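## Task

Find the black stapler on one of the desks and place it inside the tote beside the door so no part of it sticks out past the tote's rim. The robot must not tip over or finish leaning, and the stapler must stay in the tote on its own, not held there by the robot.

## Robot and tools

Robot: a simulated Hello Robot Stretch 3 with one arm. It has a two-wheeled base (0.33 m long, 0.34 m wide), a lift that slides up a mast, and a telescoping arm pointing out of the robot's right side, ending in a wrist (yaw, pitch, roll) and a gripper. The gripper cannot reach forward by itself; to move it forward or back, drive the base. The base cannot go sideways. Turning in place pivots about the point between the drive wheels, 0.05 m behind the front edge. With the arm pulled in and the wrist folded, the robot sweeps a 0.28 m radius circle when turning; an unfolded, level wrist reaches past that circle.

Frames: the base frame has its origin on the floor between the drive wheels, x forward, y left, z up. hand_pose is reported in this frame, at the point where the closed fingertips meet. The odometry frame is the base frame at the scene's start; heading runs -3.142 to 3.142, positive to the left.

execute_actions takes "actions", a list run in order. Each action may have "robot", "steps" (1 to 450 control steps, 30 per second, default 1) and "until" (ends the action early once all its conditions hold). An action with only "steps" just waits. An empty list only returns the current state and images. If any action is invalid or out of range, the entire call is rejected and nothing runs.

"robot" is one command, a list of up to 8 commands run one after another, or {"stop": true}, which brakes everything and clears the queue. A command can hold:
- "base": exactly one of {"translate_m": d}, a straight drive of d metres relative to where the base is when the command begins (positive forward, |d| at most 1), or {"rotate_rad": d}, a turn in place of d radians relative to the current heading (positive counter-clockwise seen from above, |d| at most 3.2).
- "joints": absolute targets by name; unnamed joints keep their targets. Ranges: lift_m 0 to 1.1 (arm height, m); arm_m 0 to 0.52 (extension, m); wrist_yaw_rad -1.345 to 4.42 (0 along the arm, positive toward the front, 3.0 folded over the base); wrist_pitch_rad -1.57 to 0.451 (0 level, negative tips fingers down); wrist_roll_rad -2.911 to 2.911 (0 fingers side by side); gripper_m -0.089 to 0.179 (bigger is wider; the actual fingertip gap is 0.007 m less when nearly shut, 0.025 m less when wide, zero below 0.007); head_pan_rad -3.953 to 1.73 (0 forward, positive left, -1.57 looks along the arm); head_tilt_rad -1.53 to 0.419 (negative down).
- "contact_limits": {"arm_m": effort %} (1 to 100), how hard the arm may push before it halts; lower is gentler. It applies until the arm's next command.
In a queue, {"pause_s": s} waits up to 15 s. A queued command starts only when the previous one ended "done" (or "off_target" for base and gripper); otherwise the rest is dropped. New commands take effect immediately and discard any older queue; motions continue while you think.

To wait for everything to settle, use "steps": 450 with "until": {"robot": {"status": "ended"}}. Other conditions compare fields, e.g. {"lift_m": [">", 0.3]} or {"base_status": ["!=", "moving"]}; {"any": {"status": "ended"}} fires when the first motion or queue finishes.

Speed: the base moves fast (0.30 m/s, 1.9 rad/s) only when stowed: lift_m under 0.30, arm_m under 0.03, wrist_yaw_rad over 2.54. Otherwise 0.10 m/s and 0.63 rad/s.

Gripping: command gripper_m smaller than the object's width to grasp (smaller squeezes harder; overly hard squeezes get weakened and may let it slip). To let go, open at least 0.02 beyond the touching value. Neither the reading nor "done" proves a hold; check the cameras.

Wrist safety: fold or unfold the wrist only with lift_m between 0.32 and 0.95, wrist_pitch_rad -0.4 and roll near 0; once folded, lift may go down to 0.25. If yaw is below -0.4, keep pitch at -0.5 or lower.

Result lines: base_status and joint_status per part (moving, done, off_target, contact_stop, time_out, stopped, not_commanded, torque_fault), joint_goals, measured_speeds, refusals, queue, queue_left, base_odometry, turned_by_wheels/turned_by_imu, base_tilt (degrees, forward/right positive), motor_effort (% with peak in brackets), lidar_m (12 sectors of 30 degrees, first straight ahead, counter-clockwise, plane 0.17 m high), wrist_depth_mm and head_depth_mm (7x7 median depths), and robot.on_its_own when the robot changed a goal, a joint is slack or off, or the base leans. Lines starting "refused:" or "dropped:" explain failures. Each successful call returns head_camera, nav_camera and wrist_camera images; zoom_image takes "camera" and "region" [x0, y0, x1, y1] in pixels (at most 504 by 504) for a closer look.

Avoid: pushing into rigid things with the gripper above about 0.45 m (tipping risk), pushing again after a contact_stop, driving while holding or pressing something immovable, and snagging furniture, especially reversing. If tilted, reverse the last move in small steps, pull the gripper free, and lower lift_m to about 0.2. Drops, slams and hard pushes are penalised. Long wrist strain can switch a wrist servo off for 10 s.

finished_scene takes "scene" (the current scene's number). Call it only after all motion has ended and the object sits freely in the tote.

Each tool is called after "Call:" by a JSON object that holds its "op" and its "data", one argument or row to a line.

## Session

Call:
{"op": "execute_actions", "data": {
  "actions": [
    {"robot":{"joints":{"head_tilt_rad":-0.6}},"steps":40,"until":{"robot":{"status":"ended"}}}
  ]
}}

Call:
{"op": "execute_actions", "data": {
  "actions": [
    {"robot":{"joints":{"head_pan_rad":1.5}},"steps":90,"until":{"robot":{"status":"ended"}}}
  ]
}}

Call:
{"op": "execute_actions", "data": {
  "actions": [
    {"robot":{"joints":{"head_pan_rad":-1.5}},"steps":90,"until":{"robot":{"status":"ended"}}}
  ]
}}

Call:
{"op": "execute_actions", "data": {
  "actions": [
    {"robot":{"joints":{"head_pan_rad":-3.1}},"steps":90,"until":{"robot":{"status":"ended"}}}
  ]
}}

Scene clock: 0.93 s.
robot.base_odometry: x=+0.000 y=+0.000 heading=+0.000 (m, m, rad; robot's odometry frame)
robot.turned_by_wheels: +0.000 (rad since the last result)
robot.turned_by_imu: +0.000 (rad since the last result)
robot.base_tilt: forward=+0.5 right=-0.1 (deg)
robot.lidar_m: 0.98 1.00 1.26 1.78 1.82 0.81 0.75 0.75 0.96 1.66 1.60 1.07
robot.head_depth_mm: 844 937 1043 1194 1395 1440 1234 / 838 925 1034 1187 1365 1431 1243 / 828 919 1027 1168 1346 1452 1245 / 824 909 1024 1159 1337 1433 1240 / 818 906 1011 1147 1314 1444 1243 / 812 893 1004 1125 1304 1418 1236 / 807 889 989 1120 1284 1409 1243
robot.base_status: not_commanded
robot.joint_positions: lift_m=+0.564 arm_m=-0.002 wrist_yaw_rad=+2.826 wrist_pitch_rad=-0.405 wrist_roll_rad=-0.001 gripper_m=+0.037 head_pan_rad=+0.001 head_tilt_rad=-0.592
robot.joint_goals: lift_m=+0.564 arm_m=-0.002 wrist_yaw_rad=+2.826 wrist_pitch_rad=-0.405 wrist_roll_rad=-0.001 gripper_m=+0.037 head_pan_rad=+0.001 head_tilt_rad=-0.600
robot.joint_status: lift_m=not_commanded arm_m=not_commanded wrist_yaw_rad=not_commanded wrist_pitch_rad=not_commanded wrist_roll_rad=not_commanded gripper_m=not_commanded head_pan_rad=not_commanded head_tilt_rad=done
robot.measured_speeds: translate_m=+0.000 rotate_rad=+0.000 lift_m=+0.000 arm_m=+0.000 wrist_yaw_rad=+0.000 wrist_pitch_rad=+0.000 wrist_roll_rad=+0.000 head_pan_rad=+0.000 head_tilt_rad=+0.000
robot: refusals=0 queue=done queue_left=0
robot.motor_effort: left_wheel=+0(1) right_wheel=-1(1) lift_m=+19(19) arm_m=-2(2) wrist_yaw_rad=+0(0) wrist_pitch_rad=+6(6) wrist_roll_rad=+0(0) gripper_m=+0(1) head_pan_rad=-1(1) head_tilt_rad=-3(27) (%)
robot.hand_pose: x=+0.0489 y=+0.0724 z=+0.5801 quat_wxyz=(+0.250, +0.706, +0.032, +0.662) (m; robot's base frame)
robot.wrist_depth_mm: - - - - - 935 760 / - - - - - 979 769 / - - - - - - 785 / - - - - - - 823 / 938 - - - - - 829 / 797 - 842 817 888 837 798 / 692 - 711 717 710 716 723
pictures: head_camera (sideways: a quarter turn clockwise sets it upright), nav_camera (sideways: a quarter turn counterclockwise sets it upright), wrist_camera
camera_calibration (this result's frames):
head_camera: T_world_to_cam=[[-0.601489, -0.00711515, -0.798849, 1.06493], [-0.026389, 0.999592, 0.0109663, -0.00529518], [0.798445, 0.027677, -0.601431, 0.737215], [0, 0, 0, 1]] pos_world=[0.0517796, -0.00753371, 1.29416]
nav_camera: T_world_to_cam=[[0.524688, -0.0300419, 0.850764, -1.06998], [-0.0185788, -0.999543, -0.0238375, 0.0824348], [0.851092, -0.00329893, -0.525007, 0.633233], [0, 0, 0, 1]] pos_world=[0.0239989, 0.0523418, 1.24472]
wrist_camera: T_world_to_cam=[[0.939485, -0.34195, 0.0209469, -0.0381157], [-0.164804, -0.504699, -0.847419, 0.569305], [0.300347, 0.792685, -0.530512, 0.401734], [0, 0, 0, 1]] pos_world=[0.00897344, -0.0441546, 0.696363]
Images, in order (width x height): head_camera 896x504, nav_camera 672x504, wrist_camera 644x364.

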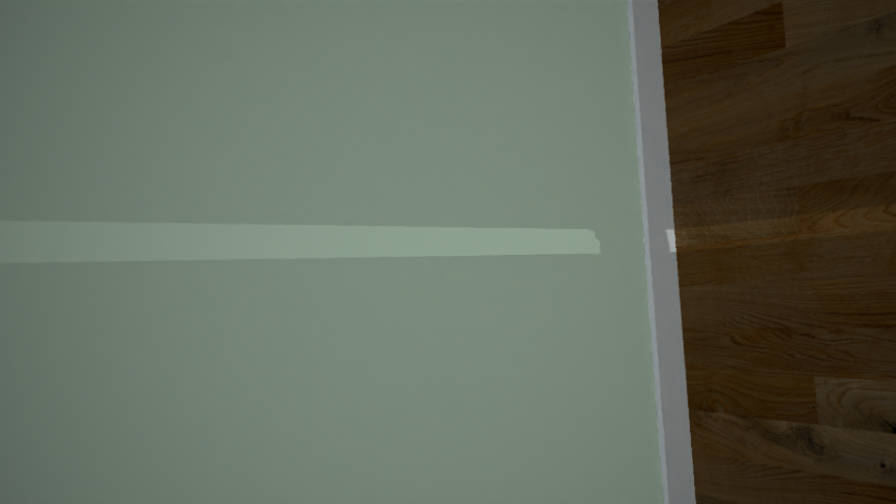

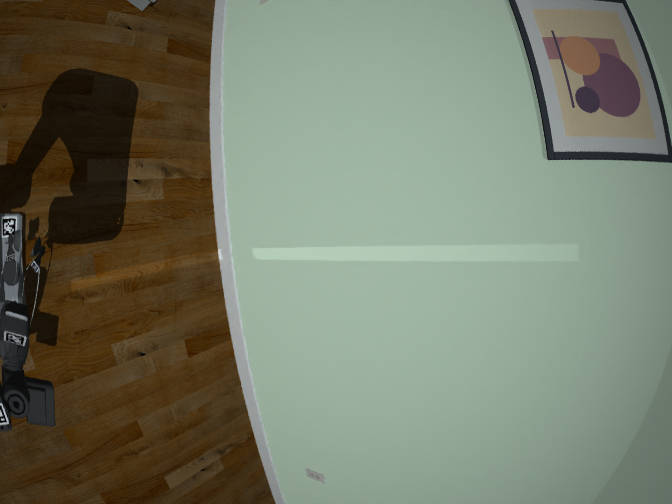

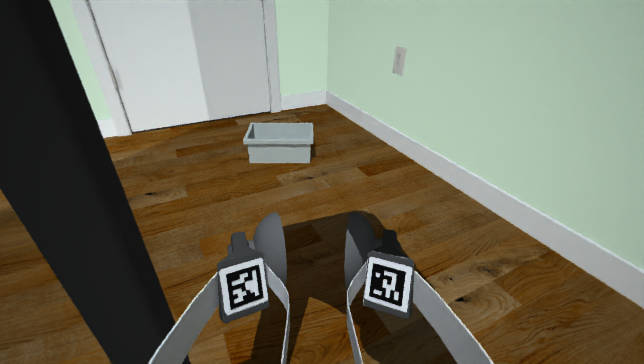

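Scene clock: 2.27 s.
robot.base_odometry: x=+0.000 y=+0.000 heading=+0.000 (m, m, rad; robot's odometry frame)
robot.turned_by_wheels: +0.000 (rad since the last result)
robot.turned_by_imu: +0.000 (rad since the last result)
robot.base_tilt: forward=+0.5 right=-0.1 (deg)
robot.lidar_m: 0.98 1.00 1.26 1.77 1.82 0.81 0.75 0.76 0.95 1.66 1.60 1.06
robot.head_depth_mm: 1628 1809 2015 2068 1724 1433 1237 / 1594 1764 1980 2112 1653 1442 1243 / 1564 1723 1932 2072 1655 1452 1233 / 1529 1693 1894 2056 1714 1441 1241 / 1526 1680 1854 2026 1738 1440 1243 / 1496 1660 1825 2029 1743 1442 1242 / 1470 1627 1810 2042 1735 1451 1266
robot.base_status: not_commanded
robot.joint_positions: lift_m=+0.564 arm_m=-0.002 wrist_yaw_rad=+2.826 wrist_pitch_rad=-0.405 wrist_roll_rad=-0.001 gripper_m=+0.037 head_pan_rad=+1.493 head_tilt_rad=-0.592
robot.joint_goals: lift_m=+0.564 arm_m=-0.002 wrist_yaw_rad=+2.826 wrist_pitch_rad=-0.405 wrist_roll_rad=-0.001 gripper_m=+0.037 head_pan_rad=+1.500 head_tilt_rad=-0.600
robot.joint_status: lift_m=not_commanded arm_m=not_commanded wrist_yaw_rad=not_commanded wrist_pitch_rad=not_commanded wrist_roll_rad=not_commanded gripper_m=not_commanded head_pan_rad=done head_tilt_rad=done
robot.measured_speeds: translate_m=+0.000 rotate_rad=+0.000 lift_m=+0.000 arm_m=+0.000 wrist_yaw_rad=+0.000 wrist_pitch_rad=+0.000 wrist_roll_rad=+0.000 head_pan_rad=+0.000 head_tilt_rad=+0.000
robot: refusals=0 queue=done queue_left=0
robot.motor_effort: left_wheel=+1(1) right_wheel=+0(1) lift_m=+19(19) arm_m=-2(2) wrist_yaw_rad=+0(0) wrist_pitch_rad=+6(6) wrist_roll_rad=+0(1) gripper_m=+1(1) head_pan_rad=+2(26) head_tilt_rad=-3(3) (%)
robot.hand_pose: x=+0.0489 y=+0.0724 z=+0.5801 quat_wxyz=(+0.250, +0.706, +0.032, +0.662) (m; robot's base frame)
robot.wrist_depth_mm: - - - - - 931 755 / - - - - - 963 787 / - - - - - - 787 / - - - - - - 824 / 943 - - - - - 842 / 818 - 855 827 866 833 802 / 702 - 705 712 718 727 724
pictures: head_camera (sideways: a quarter turn clockwise sets it upright), nav_camera (sideways: a quarter turn counterclockwise sets it upright), wrist_camera
camera_calibration (this result's frames):
head_camera: T_world_to_cam=[[-0.0407033, -0.60035, -0.798701, 1.06132], [-0.998529, 0.0531018, 0.0109725, 0.000626907], [0.0358251, 0.797973, -0.601628, 0.742123], [0, 0, 0, 1]] pos_world=[0.0172384, 0.0449349, 1.29415]
nav_camera: T_world_to_cam=[[0.0716431, 0.520853, 0.850635, -1.06705], [0.994908, -0.0979268, -0.0238326, 0.076246], [0.0708867, 0.848011, -0.525217, 0.638265], [0, 0, 0, 1]] pos_world=[-0.0446557, 0.0219862, 1.24471]
wrist_camera: T_world_to_cam=[[0.939484, -0.34195, 0.0209468, -0.0381157], [-0.164804, -0.504699, -0.847419, 0.569305], [0.300347, 0.792685, -0.530512, 0.401734], [0, 0, 0, 1]] pos_world=[0.00897346, -0.0441546, 0.696363]
Images, in order (width x height): head_camera 896x504, nav_camera 672x504, wrist_camera 644x364.

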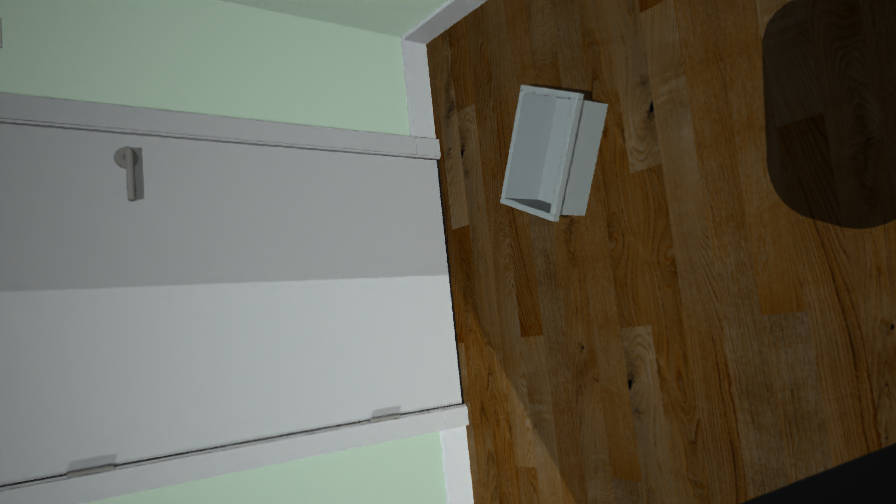

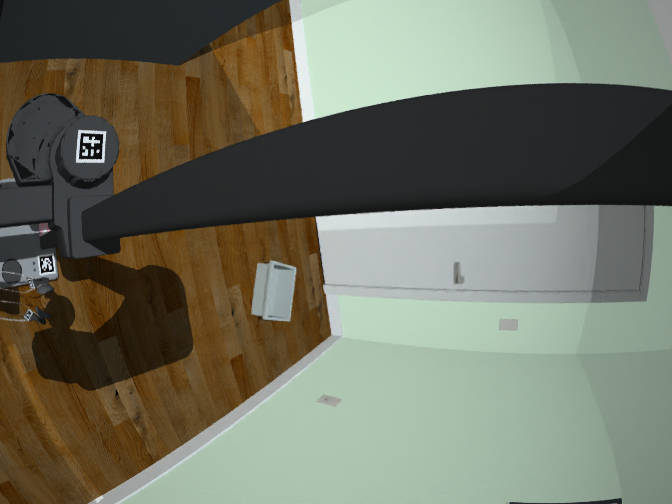

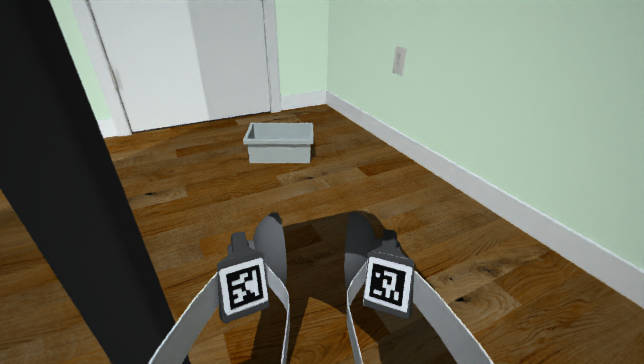

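Scene clock: 4.33 s.
robot.base_odometry: x=+0.000 y=+0.000 heading=+0.000 (m, m, rad; robot's odometry frame)
robot.turned_by_wheels: +0.000 (rad since the last result)
robot.turned_by_imu: +0.000 (rad since the last result)
robot.base_tilt: forward=+0.5 right=-0.1 (deg)
robot.lidar_m: 0.98 1.00 1.25 1.78 1.81 0.81 0.75 0.76 0.95 1.66 1.60 1.07
robot.head_depth_mm: 1677 1867 2078 2098 1703 1435 1240 / 1669 1811 2087 2165 1744 1448 1242 / 1636 1781 1966 2013 1714 1441 1238 / 1637 1769 2032 2028 1732 1443 1239 / 1618 1757 2002 2016 1730 1438 1246 / 1639 1774 1990 2005 1734 1446 1248 / 1614 1709 2018 2169 1724 1438 1239
robot.base_status: not_commanded
robot.joint_positions: lift_m=+0.564 arm_m=-0.002 wrist_yaw_rad=+2.826 wrist_pitch_rad=-0.405 wrist_roll_rad=-0.001 gripper_m=+0.037 head_pan_rad=-1.493 head_tilt_rad=-0.592
robot.joint_goals: lift_m=+0.564 arm_m=-0.002 wrist_yaw_rad=+2.826 wrist_pitch_rad=-0.405 wrist_roll_rad=-0.001 gripper_m=+0.037 head_pan_rad=-1.500 head_tilt_rad=-0.600
robot.joint_status: lift_m=not_commanded arm_m=not_commanded wrist_yaw_rad=not_commanded wrist_pitch_rad=not_commanded wrist_roll_rad=not_commanded gripper_m=not_commanded head_pan_rad=done head_tilt_rad=done
robot.measured_speeds: translate_m=+0.000 rotate_rad=+0.000 lift_m=+0.000 arm_m=+0.000 wrist_yaw_rad=+0.000 wrist_pitch_rad=+0.000 wrist_roll_rad=+0.000 head_pan_rad=+0.000 head_tilt_rad=+0.000
robot: refusals=0 queue=done queue_left=0
robot.motor_effort: left_wheel=+1(1) right_wheel=-1(1) lift_m=+19(19) arm_m=-1(1) wrist_yaw_rad=+0(0) wrist_pitch_rad=+6(6) wrist_roll_rad=+1(0) gripper_m=-1(0) head_pan_rad=-3(29) head_tilt_rad=-3(3) (%)
robot.hand_pose: x=+0.0489 y=+0.0724 z=+0.5801 quat_wxyz=(+0.250, +0.706, +0.032, +0.662) (m; robot's base frame)
robot.wrist_depth_mm: - - - - - 938 755 / - - - - - 954 756 / - - - - - - 797 / - - - - - - 826 / 949 - - - - - 852 / 809 - 841 824 858 829 807 / 701 - 712 716 713 721 702
pictures: head_camera (sideways: a quarter turn clockwise sets it upright), nav_camera (sideways: a quarter turn counterclockwise sets it upright), wrist_camera
camera_calibration (this result's frames):
head_camera: T_world_to_cam=[[-0.0531156, 0.599493, -0.798615, 1.06128], [0.994647, 0.102748, 0.010976, -0.0115361], [0.0886364, -0.793757, -0.601742, 0.741948], [0, 0, 0, 1]] pos_world=[0.00208134, -0.046119, 1.29414]
nav_camera: T_world_to_cam=[[0.0101958, -0.525779, 0.85056, -1.06658], [-0.998038, -0.0579034, -0.0238297, 0.0883993], [0.0617795, -0.848648, -0.525338, 0.638478], [0, 0, 0, 1]] pos_world=[0.0596556, -0.0138216, 1.24471]
wrist_camera: T_world_to_cam=[[0.939484, -0.341951, 0.020947, -0.0381159], [-0.164804, -0.504699, -0.847419, 0.569305], [0.300347, 0.792684, -0.530512, 0.401734], [0, 0, 0, 1]] pos_world=[0.00897348, -0.0441546, 0.696363]
Images, in order (width x height): head_camera 896x504, nav_camera 672x504, wrist_camera 644x364.

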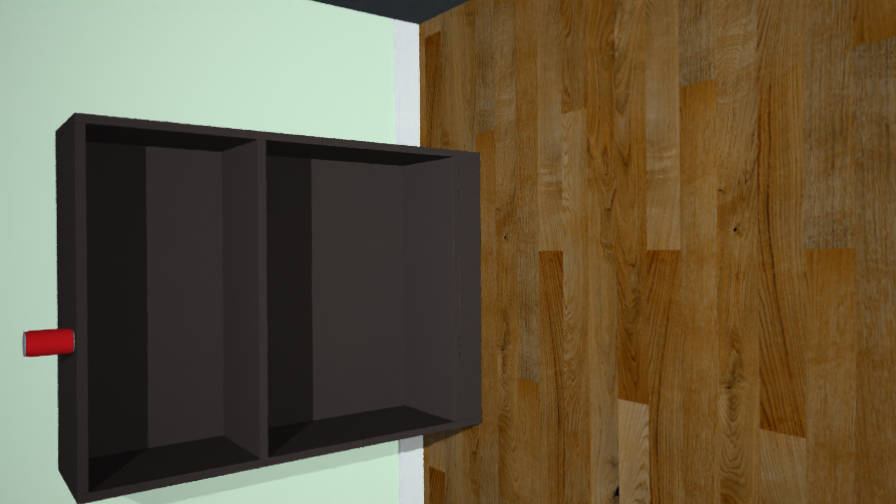

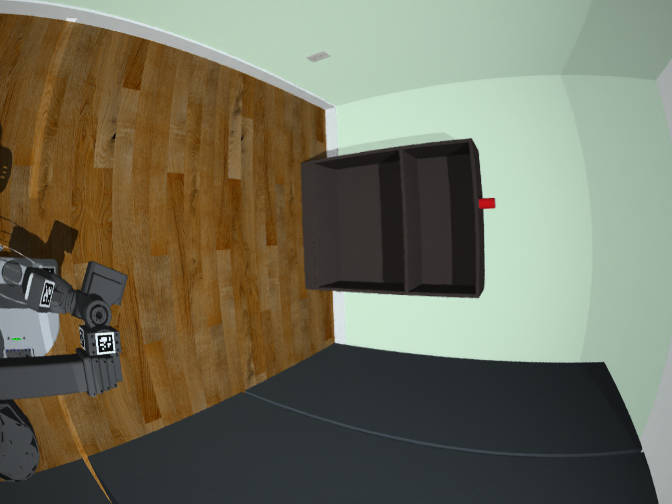

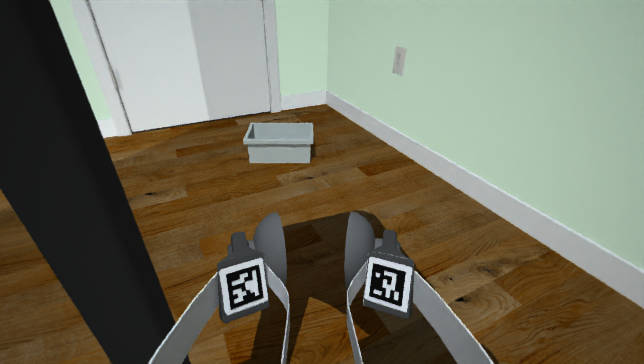

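Scene clock: 5.73 s.
robot.base_odometry: x=+0.000 y=+0.000 heading=+0.000 (m, m, rad; robot's odometry frame)
robot.turned_by_wheels: +0.000 (rad since the last result)
robot.turned_by_imu: +0.000 (rad since the last result)
robot.base_tilt: forward=+0.6 right=-0.1 (deg)
robot.lidar_m: 0.98 1.00 1.26 1.77 1.81 0.81 0.75 0.76 0.95 1.67 1.60 1.06
robot.head_depth_mm: 630 696 781 886 1023 1216 1233 / 628 697 778 887 1023 1203 1244 / 628 692 776 879 1014 1198 1243 / 625 692 772 877 1009 1195 1243 / 622 688 782 895 1029 1210 1236 / 641 704 775 867 1002 1186 1243 / 619 682 762 868 992 1167 1253
robot.base_status: not_commanded
robot.joint_positions: lift_m=+0.564 arm_m=-0.002 wrist_yaw_rad=+2.826 wrist_pitch_rad=-0.405 wrist_roll_rad=-0.001 gripper_m=+0.037 head_pan_rad=-3.093 head_tilt_rad=-0.592
robot.joint_goals: lift_m=+0.564 arm_m=-0.002 wrist_yaw_rad=+2.826 wrist_pitch_rad=-0.405 wrist_roll_rad=-0.001 gripper_m=+0.037 head_pan_rad=-3.100 head_tilt_rad=-0.600
robot.joint_status: lift_m=not_commanded arm_m=not_commanded wrist_yaw_rad=not_commanded wrist_pitch_rad=not_commanded wrist_roll_rad=not_commanded gripper_m=not_commanded head_pan_rad=done head_tilt_rad=done
robot.measured_speeds: translate_m=+0.000 rotate_rad=+0.000 lift_m=+0.000 arm_m=+0.000 wrist_yaw_rad=+0.000 wrist_pitch_rad=+0.000 wrist_roll_rad=+0.000 head_pan_rad=+0.000 head_tilt_rad=+0.000
robot: refusals=0 queue=done queue_left=0
robot.motor_effort: left_wheel=+2(1) right_wheel=+0(0) lift_m=+19(19) arm_m=-1(1) wrist_yaw_rad=+0(0) wrist_pitch_rad=+6(6) wrist_roll_rad=+0(0) gripper_m=+1(1) head_pan_rad=-3(29) head_tilt_rad=-3(4) (%)
robot.hand_pose: x=+0.0489 y=+0.0724 z=+0.5801 quat_wxyz=(+0.250, +0.706, +0.032, +0.662) (m; robot's base frame)
robot.wrist_depth_mm: - - - - - 939 729 / - - - - - 943 772 / - - - - - - 795 / - - - - - - 819 / 930 - - - - - 845 / 817 - 825 817 864 816 816 / 685 - 704 700 714 720 715
pictures: head_camera (sideways: a quarter turn clockwise sets it upright), nav_camera (sideways: a quarter turn counterclockwise sets it upright), wrist_camera
camera_calibration (this result's frames):
head_camera: T_world_to_cam=[[0.600815, 0.0355908, -0.798595, 1.05727], [0.0736633, -0.997223, 0.0109769, -0.00591917], [-0.795987, -0.0654223, -0.601768, 0.747379], [0, 0, 0, 1]] pos_world=[-0.0398817, 0.00536351, 1.29414]
nav_camera: T_world_to_cam=[[-0.525881, 0.00515836, 0.850543, -1.06328], [-0.0287382, 0.999303, -0.023829, 0.0824857], [-0.850073, -0.0369743, -0.525366, 0.644077], [0, 0, 0, 1]] pos_world=[-0.00927749, -0.0531291, 1.24471]
wrist_camera: T_world_to_cam=[[0.939484, -0.341951, 0.0209469, -0.0381158], [-0.164805, -0.504699, -0.847419, 0.569305], [0.300347, 0.792684, -0.530512, 0.401734], [0, 0, 0, 1]] pos_world=[0.00897348, -0.0441546, 0.696362]
Images, in order (width x height): head_camera 896x504, nav_camera 672x504, wrist_camera 644x364.

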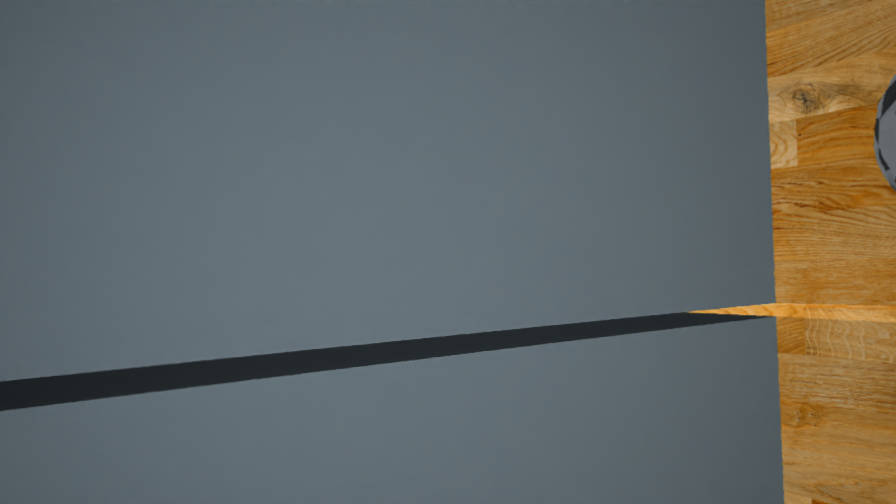

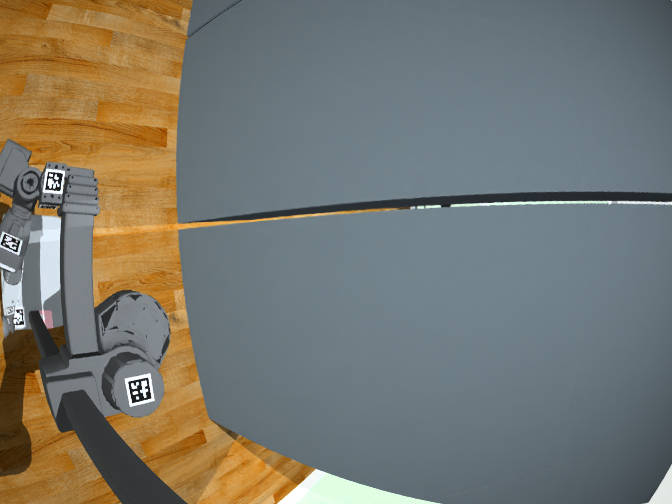

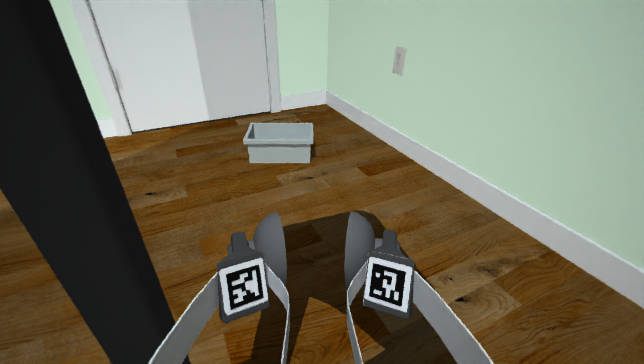

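Tote at (0.30,1.22). Partition ends at (-0.87,0.8).

Call:
{"op": "execute_actions", "data": {
  "actions": [
    {"robot":[{"base":{"rotate_rad":2.0},"joints":{"lift_m":0.27,"head_pan_rad":0.7}},{"base":{"translate_m":1}},{"base":{"translate_m":0.38}},{"base":{"rotate_rad":1.25}},{"base":{"translate_m":0.55}}],"steps":450,"until":{"robot":{"status":"ended"}}},
    {"steps":300,"until":{"robot":{"status":"ended"}}}
  ]
}}

Scene clock: 23.77 s.
robot.base_odometry: x=-1.121 y=+1.195 heading=-3.033 (m, m, rad; robot's odometry frame)
robot.turned_by_wheels: +3.250 (rad since the last result)
robot.turned_by_imu: +3.179 (rad since the last result)
robot.base_tilt: forward=+0.6 right=-0.1 (deg)
robot.lidar_m: 1.66 2.46 0.51 0.49 0.51 2.02 1.94 0.69 0.49 0.47 0.49 0.65
robot.head_depth_mm: 2489 2797 2813 2124 1724 1431 1237 / 2626 2914 2713 2169 1716 1431 1231 / 2848 3051 2832 2150 1722 1433 1242 / 3051 3537 2812 2156 1708 1439 1236 / 3454 3714 2846 2160 1720 1448 1238 / 3534 3776 2854 2155 1736 1441 1213 / 3291 3515 2887 2163 1748 760 841
robot.base_status: done (translate_m +0.5500 of +0.5500)
robot.joint_positions: lift_m=+0.270 arm_m=-0.002 wrist_yaw_rad=+2.826 wrist_pitch_rad=-0.406 wrist_roll_rad=-0.001 gripper_m=+0.037 head_pan_rad=+0.693 head_tilt_rad=-0.593
robot.joint_goals: lift_m=+0.270 arm_m=-0.002 wrist_yaw_rad=+2.826 wrist_pitch_rad=-0.406 wrist_roll_rad=-0.001 gripper_m=+0.037 head_pan_rad=+0.700 head_tilt_rad=-0.600
robot.joint_status: lift_m=done arm_m=not_commanded wrist_yaw_rad=not_commanded wrist_pitch_rad=not_commanded wrist_roll_rad=not_commanded gripper_m=not_commanded head_pan_rad=done head_tilt_rad=done
robot.measured_speeds: translate_m=+0.000 rotate_rad=+0.000 lift_m=+0.000 arm_m=+0.000 wrist_yaw_rad=+0.000 wrist_pitch_rad=+0.000 wrist_roll_rad=+0.000 head_pan_rad=+0.000 head_tilt_rad=+0.000
robot: refusals=0 queue=done queue_left=0
robot.motor_effort: left_wheel=-1(6) right_wheel=+3(11) lift_m=+17(19) arm_m=-2(2) wrist_yaw_rad=+0(0) wrist_pitch_rad=+7(7) wrist_roll_rad=+0(0) gripper_m=+0(0) head_pan_rad=+2(28) head_tilt_rad=-3(3) (%)
robot.hand_pose: x=+0.0489 y=+0.0723 z=+0.2856 quat_wxyz=(+0.250, +0.706, +0.032, +0.662) (m; robot's base frame)
robot.wrist_depth_mm: 394 421 452 513 - - - / - 455 492 553 - - - / - 493 547 610 - - - / - 534 594 647 727 726 738 / - 563 596 591 595 577 592 / 472 - - 483 503 487 485 / 419 - - 413 416 418 417
pictures: head_camera (sideways: a quarter turn clockwise sets it upright), nav_camera (sideways: a quarter turn counterclockwise sets it upright), wrist_camera
camera_calibration (this result's frames):
head_camera: T_world_to_cam=[[-0.459612, -0.389769, -0.798021, 1.06299], [-0.657783, 0.753127, 0.0110006, -0.00148826], [0.596723, 0.52998, -0.60253, 0.739874], [0, 0, 0, 1]] pos_world=[0.0460815, 0.0233214, 1.2941]
nav_camera: T_world_to_cam=[[0.424206, 0.312216, 0.850041, -1.06842], [0.623101, -0.781779, -0.0238099, 0.0784845], [0.65711, 0.539762, -0.526178, 0.63594], [0, 0, 0, 1]] pos_world=[-0.0135536, 0.0516812, 1.24469]
wrist_camera: T_world_to_cam=[[0.939489, -0.341938, 0.0209683, -0.0319645], [-0.164976, -0.505221, -0.847074, 0.319617], [0.30024, 0.792357, -0.531061, 0.245761], [0, 0, 0, 1]] pos_world=[0.00897212, -0.0441825, 0.401924]
Images, in order (width x height): head_camera 896x504, nav_camera 672x504, wrist_camera 644x364.

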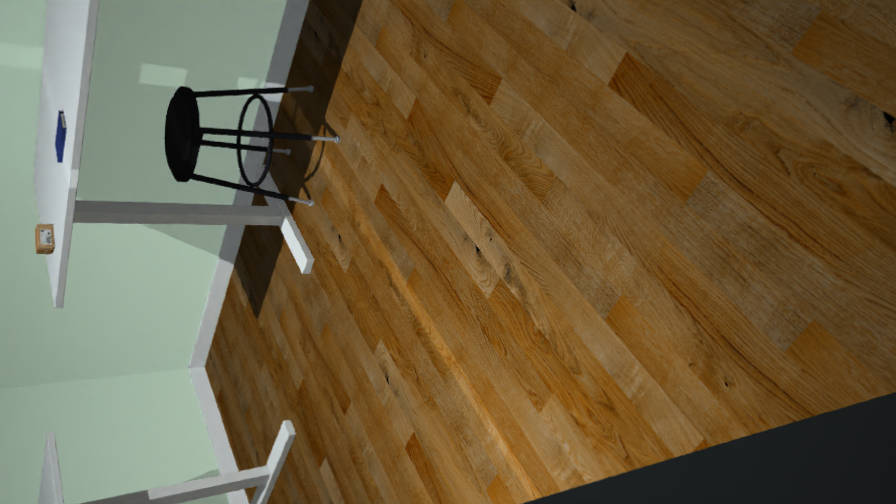

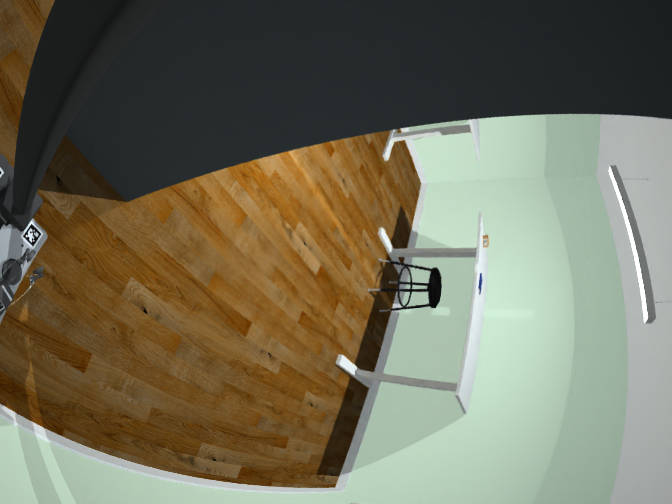

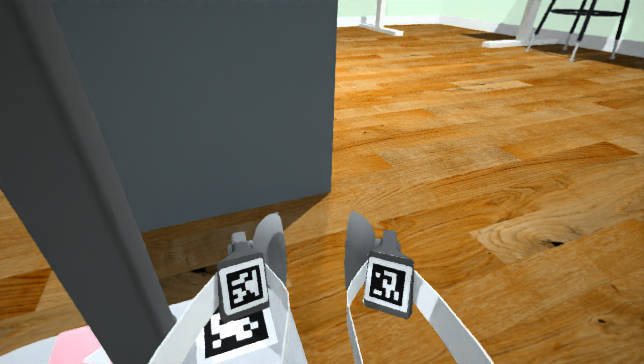

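Call:
{"op": "execute_actions", "data": {
  "actions": [
    {"robot":[{"base":{"rotate_rad":0.45},"joints":{"head_tilt_rad":-0.4,"head_pan_rad":0}},{"base":{"translate_m":0.8}},{"base":{"rotate_rad":1.0}},{"base":{"translate_m":0.9}}],"steps":450,"until":{"robot":{"status":"ended"}}}
  ]
}}

Scene clock: 36.60 s.
robot.base_odometry: x=-1.811 y=-0.128 heading=-1.584 (m, m, rad; robot's odometry frame)
robot.turned_by_wheels: +1.450 (rad since the last result)
robot.turned_by_imu: +1.416 (rad since the last result)
robot.base_tilt: forward=+0.5 right=-0.1 (deg)
robot.lidar_m: 2.08 1.26 1.17 0.64 1.07 0.92 1.68 1.70 2.08 1.36 1.44 1.86
robot.head_depth_mm: 1829 1964 1744 2304 2060 1679 1395 / 1828 1956 1739 2261 2158 1664 1391 / 1803 1932 1751 2266 2124 1679 1397 / 1791 1890 1747 2247 2152 1688 1379 / 1752 1895 1564 2205 2131 1675 1402 / 1748 1868 1575 2176 2132 1686 1394 / 1737 1840 1569 2073 1975 1641 1381
robot.base_status: done (translate_m +0.9000 of +0.9000)
robot.joint_positions: lift_m=+0.270 arm_m=-0.002 wrist_yaw_rad=+2.826 wrist_pitch_rad=-0.406 wrist_roll_rad=-0.001 gripper_m=+0.037 head_pan_rad=+0.007 head_tilt_rad=-0.407
robot.joint_goals: lift_m=+0.270 arm_m=-0.002 wrist_yaw_rad=+2.826 wrist_pitch_rad=-0.406 wrist_roll_rad=-0.001 gripper_m=+0.037 head_pan_rad=+0.000 head_tilt_rad=-0.400
robot.joint_status: lift_m=done arm_m=not_commanded wrist_yaw_rad=not_commanded wrist_pitch_rad=not_commanded wrist_roll_rad=not_commanded gripper_m=not_commanded head_pan_rad=done head_tilt_rad=done
robot.measured_speeds: translate_m=+0.000 rotate_rad=+0.000 lift_m=+0.000 arm_m=+0.000 wrist_yaw_rad=+0.000 wrist_pitch_rad=+0.000 wrist_roll_rad=+0.000 head_pan_rad=+0.000 head_tilt_rad=+0.000
robot: refusals=0 queue=done queue_left=0
robot.motor_effort: left_wheel=-1(6) right_wheel=+2(8) lift_m=+17(17) arm_m=-2(2) wrist_yaw_rad=+0(0) wrist_pitch_rad=+6(6) wrist_roll_rad=+0(0) gripper_m=+1(2) head_pan_rad=-3(29) head_tilt_rad=+3(15) (%)
robot.hand_pose: x=+0.0489 y=+0.0722 z=+0.2856 quat_wxyz=(+0.250, +0.706, +0.032, +0.662) (m; robot's base frame)
robot.wrist_depth_mm: 804 867 615 - - - - / - 933 679 - - - - / - 799 717 852 921 - - / - 644 691 733 730 733 743 / - 570 595 600 596 585 585 / 469 - - 475 504 484 486 / 418 - - 411 411 417 418
pictures: head_camera (sideways: a quarter turn clockwise sets it upright), nav_camera (sideways: a quarter turn counterclockwise sets it upright), wrist_camera
camera_calibration (this result's frames):
head_camera: T_world_to_cam=[[-0.444605, -0.00930587, -0.895678, 1.19024], [-0.0334277, 0.999422, 0.0062094, 0.000938707], [0.895103, 0.0327012, -0.444659, 0.532651], [0, 0, 0, 1]] pos_world=[0.0524404, -0.00728027, 1.30291]
nav_camera: T_world_to_cam=[[0.359786, -0.0283264, 0.932605, -1.17574], [-0.00841355, -0.999597, -0.0271153, 0.0866463], [0.932997, 0.00190919, -0.359879, 0.417861], [0, 0, 0, 1]] pos_world=[0.0338789, 0.0525092, 1.24923]
wrist_camera: T_world_to_cam=[[0.939489, -0.341938, 0.0209695, -0.0319687], [-0.164984, -0.505248, -0.847057, 0.3196], [0.300235, 0.79234, -0.531089, 0.245778], [0, 0, 0, 1]] pos_world=[0.00897209, -0.0441936, 0.40192]
Images, in order (width x height): head_camera 896x504, nav_camera 672x504, wrist_camera 644x364.

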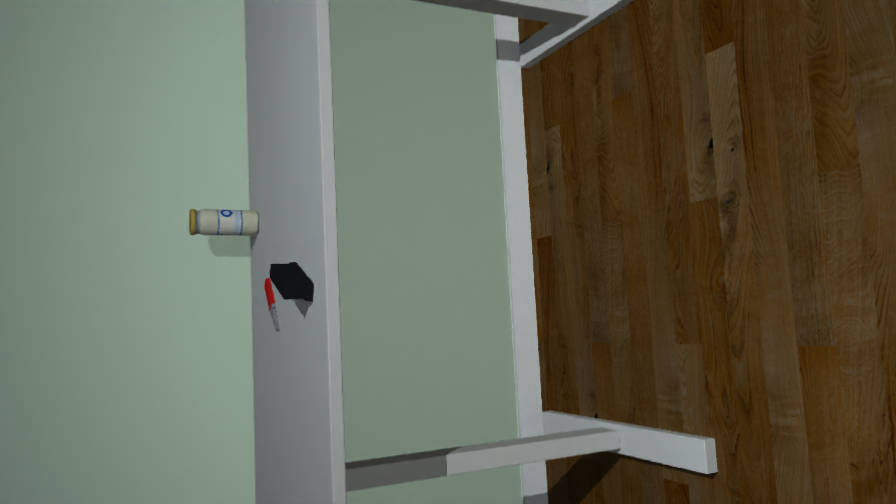

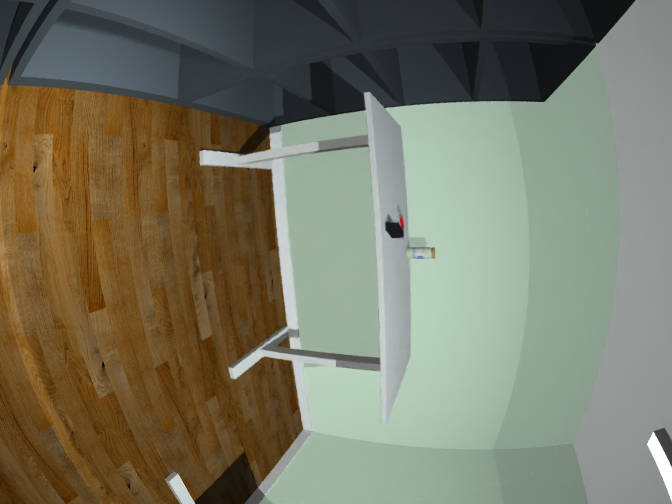

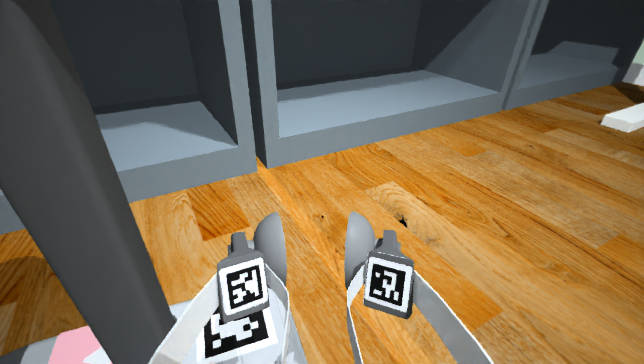

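Call:
{"op": "execute_actions", "data": {
  "actions": [
    {"robot":[{"base":{"rotate_rad":0.29},"joints":{"head_tilt_rad":-0.6,"head_pan_rad":-1.57}},{"base":{"translate_m":0.86}},{"base":{"rotate_rad":1.16},"joints":{"lift_m":0.85}},{"joints":{"lift_m":0.94,"wrist_yaw_rad":1.2}},{"joints":{"lift_m":1.09,"wrist_yaw_rad":0,"wrist_pitch_rad":-0.9,"gripper_m":0.15}},{"joints":{"arm_m":0.12}}],"steps":450,"until":{"robot":{"status":"ended"}}},
    {"steps":300,"until":{"robot":{"status":"ended"}}}
  ]
}}

Scene clock: 55.00 s.
robot.base_odometry: x=-1.576 y=-0.955 heading=-0.134 (m, m, rad; robot's odometry frame)
robot.turned_by_wheels: +1.450 (rad since the last result)
robot.turned_by_imu: +1.415 (rad since the last result)
robot.base_tilt: forward=+0.6 right=-0.1 (deg)
robot.lidar_m: 0.56 0.95 0.78 1.61 2.53 2.18 1.57 2.07 1.27 1.24 0.81 0.59
robot.head_depth_mm: - - 695 616 1710 1443 1229 / - - - 618 1721 1449 1242 / - - - - 1698 1426 1245 / 1078 1143 781 555 1661 1430 1235 / 1059 1114 765 596 1635 1443 1237 / 1035 1092 771 577 1597 1446 1242 / 1004 1073 773 577 1557 1330 1222
robot.base_status: done (rotate_rad +1.1599 of +1.1600)
robot.joint_positions: lift_m=+1.090 arm_m=+0.120 wrist_yaw_rad=+0.001 wrist_pitch_rad=-0.906 wrist_roll_rad=-0.001 gripper_m=+0.150 head_pan_rad=-1.563 head_tilt_rad=-0.593
robot.joint_goals: lift_m=+1.090 arm_m=+0.120 wrist_yaw_rad=+0.000 wrist_pitch_rad=-0.900 wrist_roll_rad=-0.001 gripper_m=+0.150 head_pan_rad=-1.570 head_tilt_rad=-0.600
robot.joint_status: lift_m=done arm_m=done wrist_yaw_rad=done wrist_pitch_rad=done wrist_roll_rad=not_commanded gripper_m=done head_pan_rad=done head_tilt_rad=done
robot.measured_speeds: translate_m=+0.000 rotate_rad=+0.000 lift_m=+0.000 arm_m=+0.000 wrist_yaw_rad=+0.000 wrist_pitch_rad=+0.000 wrist_roll_rad=+0.000 head_pan_rad=+0.000 head_tilt_rad=+0.000
robot: refusals=0 queue=done queue_left=0
robot.motor_effort: left_wheel=-2(6) right_wheel=+3(9) lift_m=+21(23) arm_m=+6(6) wrist_yaw_rad=-1(3) wrist_pitch_rad=+2(4) wrist_roll_rad=+1(0) gripper_m=+0(81) head_pan_rad=-3(30) head_tilt_rad=-3(19) (%)
robot.hand_pose: x=-0.0215 y=-0.4037 z=+1.0121 quat_wxyz=(+0.636, +0.310, -0.635, -0.309) (m; robot's base frame)
robot.wrist_depth_mm: 323 328 334 323 343 351 352 / 289 293 296 288 304 310 311 / 262 265 268 272 274 283 - / 239 239 242 251 - - - / 220 226 - - - - - / - - - - - - - / 911 - - - - - -
pictures: head_camera (sideways: a quarter turn clockwise sets it upright), nav_camera (sideways: a quarter turn counterclockwise sets it upright), wrist_camera
camera_calibration (this result's frames):
head_camera: T_world_to_cam=[[-0.0108229, 0.602308, -0.798191, 1.06047], [0.99941, 0.0325275, 0.0109936, -0.011588], [0.0325846, -0.797601, -0.602305, 0.743022], [0, 0, 0, 1]] pos_world=[-0.00115253, -0.0457166, 1.29411]
nav_camera: T_world_to_cam=[[-0.0268056, -0.525794, 0.85019, -1.06587], [-0.999639, 0.0124539, -0.0238155, 0.0883906], [0.00193392, -0.850521, -0.525938, 0.639624], [0, 0, 0, 1]] pos_world=[0.0585505, -0.0175139, 1.2447]
wrist_camera: T_world_to_cam=[[-0.999221, 0.0191322, 0.0345242, -0.053479], [-0.000170717, 0.872569, -0.48849, 0.8798], [-0.0394707, -0.488116, -0.871886, 0.850538], [0, 0, 0, 1]] pos_world=[-0.0197158, -0.351502, 1.17319]
Images, in order (width x height): head_camera 896x504, nav_camera 672x504, wrist_camera 644x364.

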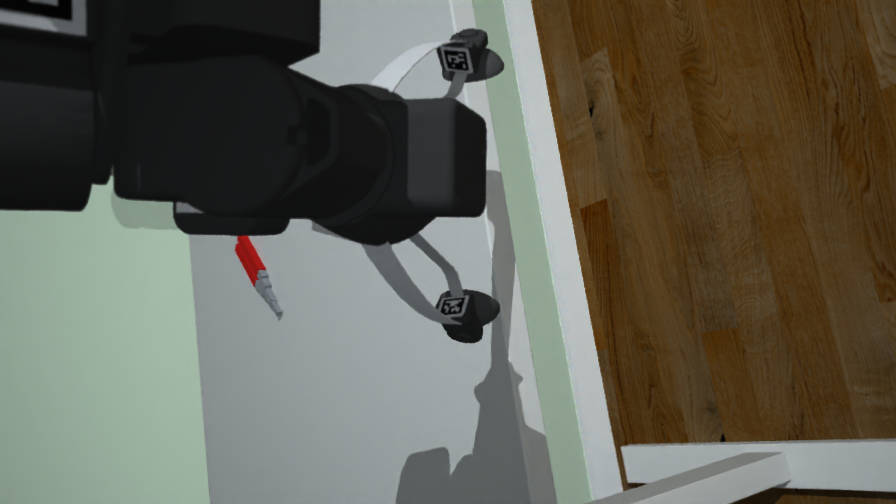

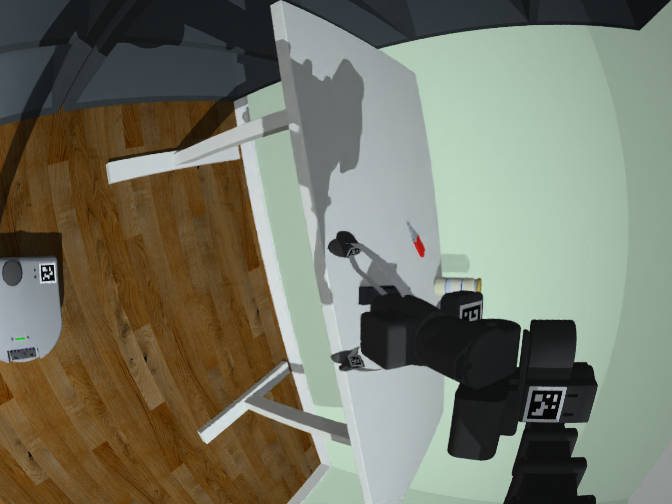

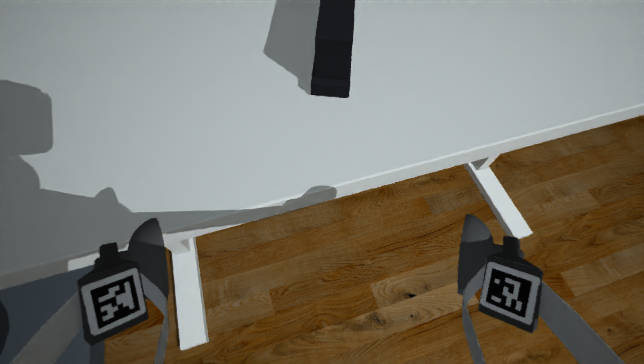

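Call:
{"op": "execute_actions", "data": {
  "actions": [
    {"robot":[{"base":{"translate_m":-0.025},"joints":{"arm_m":0.34}},{"joints":{"lift_m":1.066}}],"steps":450,"until":{"robot":{"status":"ended"}}}
  ]
}}

Scene clock: 58.83 s.
robot.base_odometry: x=-1.601 y=-0.952 heading=-0.134 (m, m, rad; robot's odometry frame)
robot.turned_by_wheels: +0.000 (rad since the last result)
robot.turned_by_imu: -0.001 (rad since the last result)
robot.base_tilt: forward=+0.5 right=+0.0 (deg)
robot.lidar_m: 0.58 0.98 0.79 1.61 2.52 2.15 1.54 2.05 1.25 1.24 0.82 0.62
robot.head_depth_mm: 1181 1053 760 616 1718 1419 1234 / - 1056 761 614 1727 1434 1232 / - - 668 595 1687 1435 1245 / 1086 1145 748 577 1668 1440 1246 / 1058 1114 765 575 1643 1436 1238 / 1038 1094 769 576 1592 1447 1241 / 1010 1083 767 577 1557 1398 1217
robot.base_status: done (translate_m -0.0250 of -0.0250)
robot.joint_positions: lift_m=+1.066 arm_m=+0.340 wrist_yaw_rad=+0.000 wrist_pitch_rad=-0.906 wrist_roll_rad=-0.001 gripper_m=+0.150 head_pan_rad=-1.563 head_tilt_rad=-0.593
robot.joint_goals: lift_m=+1.066 arm_m=+0.340 wrist_yaw_rad=+0.000 wrist_pitch_rad=-0.900 wrist_roll_rad=-0.001 gripper_m=+0.150 head_pan_rad=-1.570 head_tilt_rad=-0.600
robot.joint_status: lift_m=done arm_m=done wrist_yaw_rad=done wrist_pitch_rad=done wrist_roll_rad=not_commanded gripper_m=done head_pan_rad=done head_tilt_rad=done
robot.measured_speeds: translate_m=+0.000 rotate_rad=+0.000 lift_m=+0.000 arm_m=+0.000 wrist_yaw_rad=+0.000 wrist_pitch_rad=+0.000 wrist_roll_rad=+0.000 head_pan_rad=+0.000 head_tilt_rad=+0.000
robot: refusals=0 queue=done queue_left=0
robot.motor_effort: left_wheel=-1(4) right_wheel=+2(4) lift_m=+17(19) arm_m=+5(4) wrist_yaw_rad=+0(0) wrist_pitch_rad=+2(2) wrist_roll_rad=+0(0) gripper_m=+0(0) head_pan_rad=-3(3) head_tilt_rad=-3(3) (%)
robot.hand_pose: x=-0.0216 y=-0.6237 z=+0.9883 quat_wxyz=(+0.636, +0.310, -0.635, -0.310) (m; robot's base frame)
robot.wrist_depth_mm: 288 289 293 300 305 311 315 / 256 259 263 268 271 275 278 / 233 234 238 181 245 248 249 / 211 213 217 163 220 225 229 / 195 199 198 147 203 208 207 / 181 - 184 136 187 - 191 / - 167 169 126 175 175 178
pictures: head_camera (sideways: a quarter turn clockwise sets it upright), nav_camera (sideways: a quarter turn counterclockwise sets it upright), wrist_camera
camera_calibration (this result's frames):
head_camera: T_world_to_cam=[[-0.0107987, 0.602308, -0.798191, 1.06047], [0.999412, 0.0324872, 0.0109936, -0.011588], [0.0325525, -0.797602, -0.602304, 0.743023], [0, 0, 0, 1]] pos_world=[-0.00115437, -0.0457163, 1.29411]
nav_camera: T_world_to_cam=[[-0.0268268, -0.525793, 0.85019, -1.06587], [-0.999638, 0.0124941, -0.0238155, 0.0883906], [0.00189965, -0.850521, -0.525938, 0.639624], [0, 0, 0, 1]] pos_world=[0.0585498, -0.017516, 1.2447]
wrist_camera: T_world_to_cam=[[-0.999212, 0.0195786, 0.0345257, -0.0482353], [0.000221546, 0.872608, -0.488422, 1.06011], [-0.03969, -0.488029, -0.871925, 0.722531], [0, 0, 0, 1]] pos_world=[-0.0197549, -0.571504, 1.14944]
Images, in order (width x height): head_camera 896x504, nav_camera 672x504, wrist_camera 644x364.

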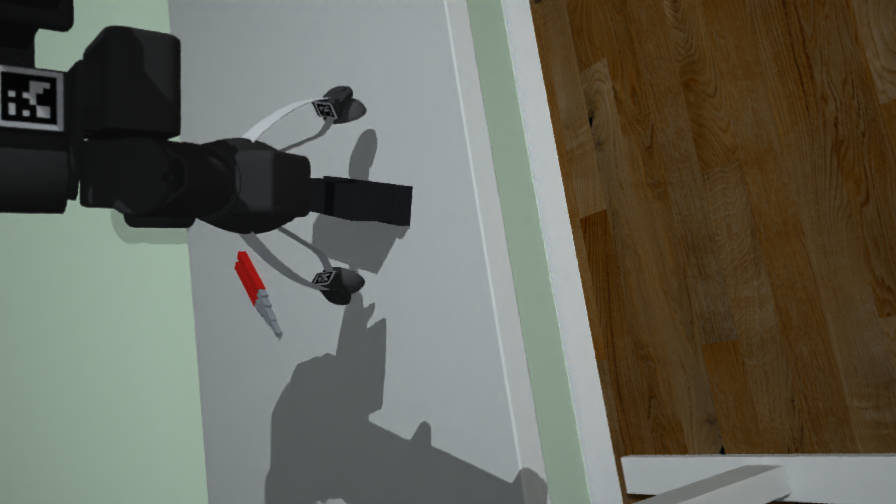

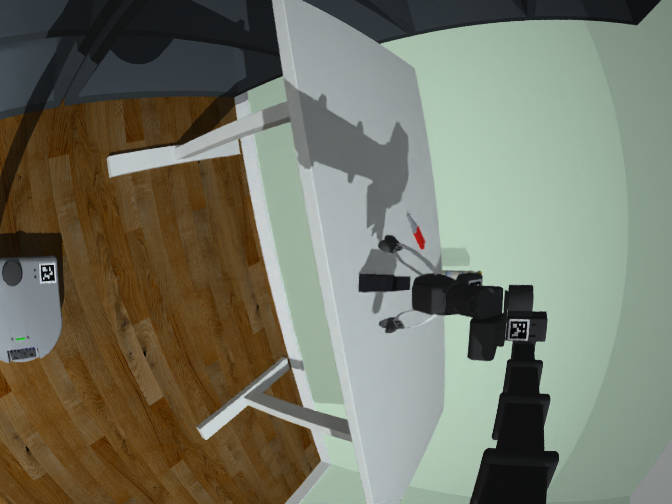

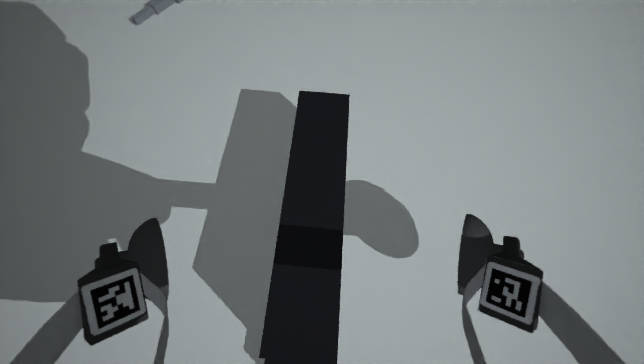

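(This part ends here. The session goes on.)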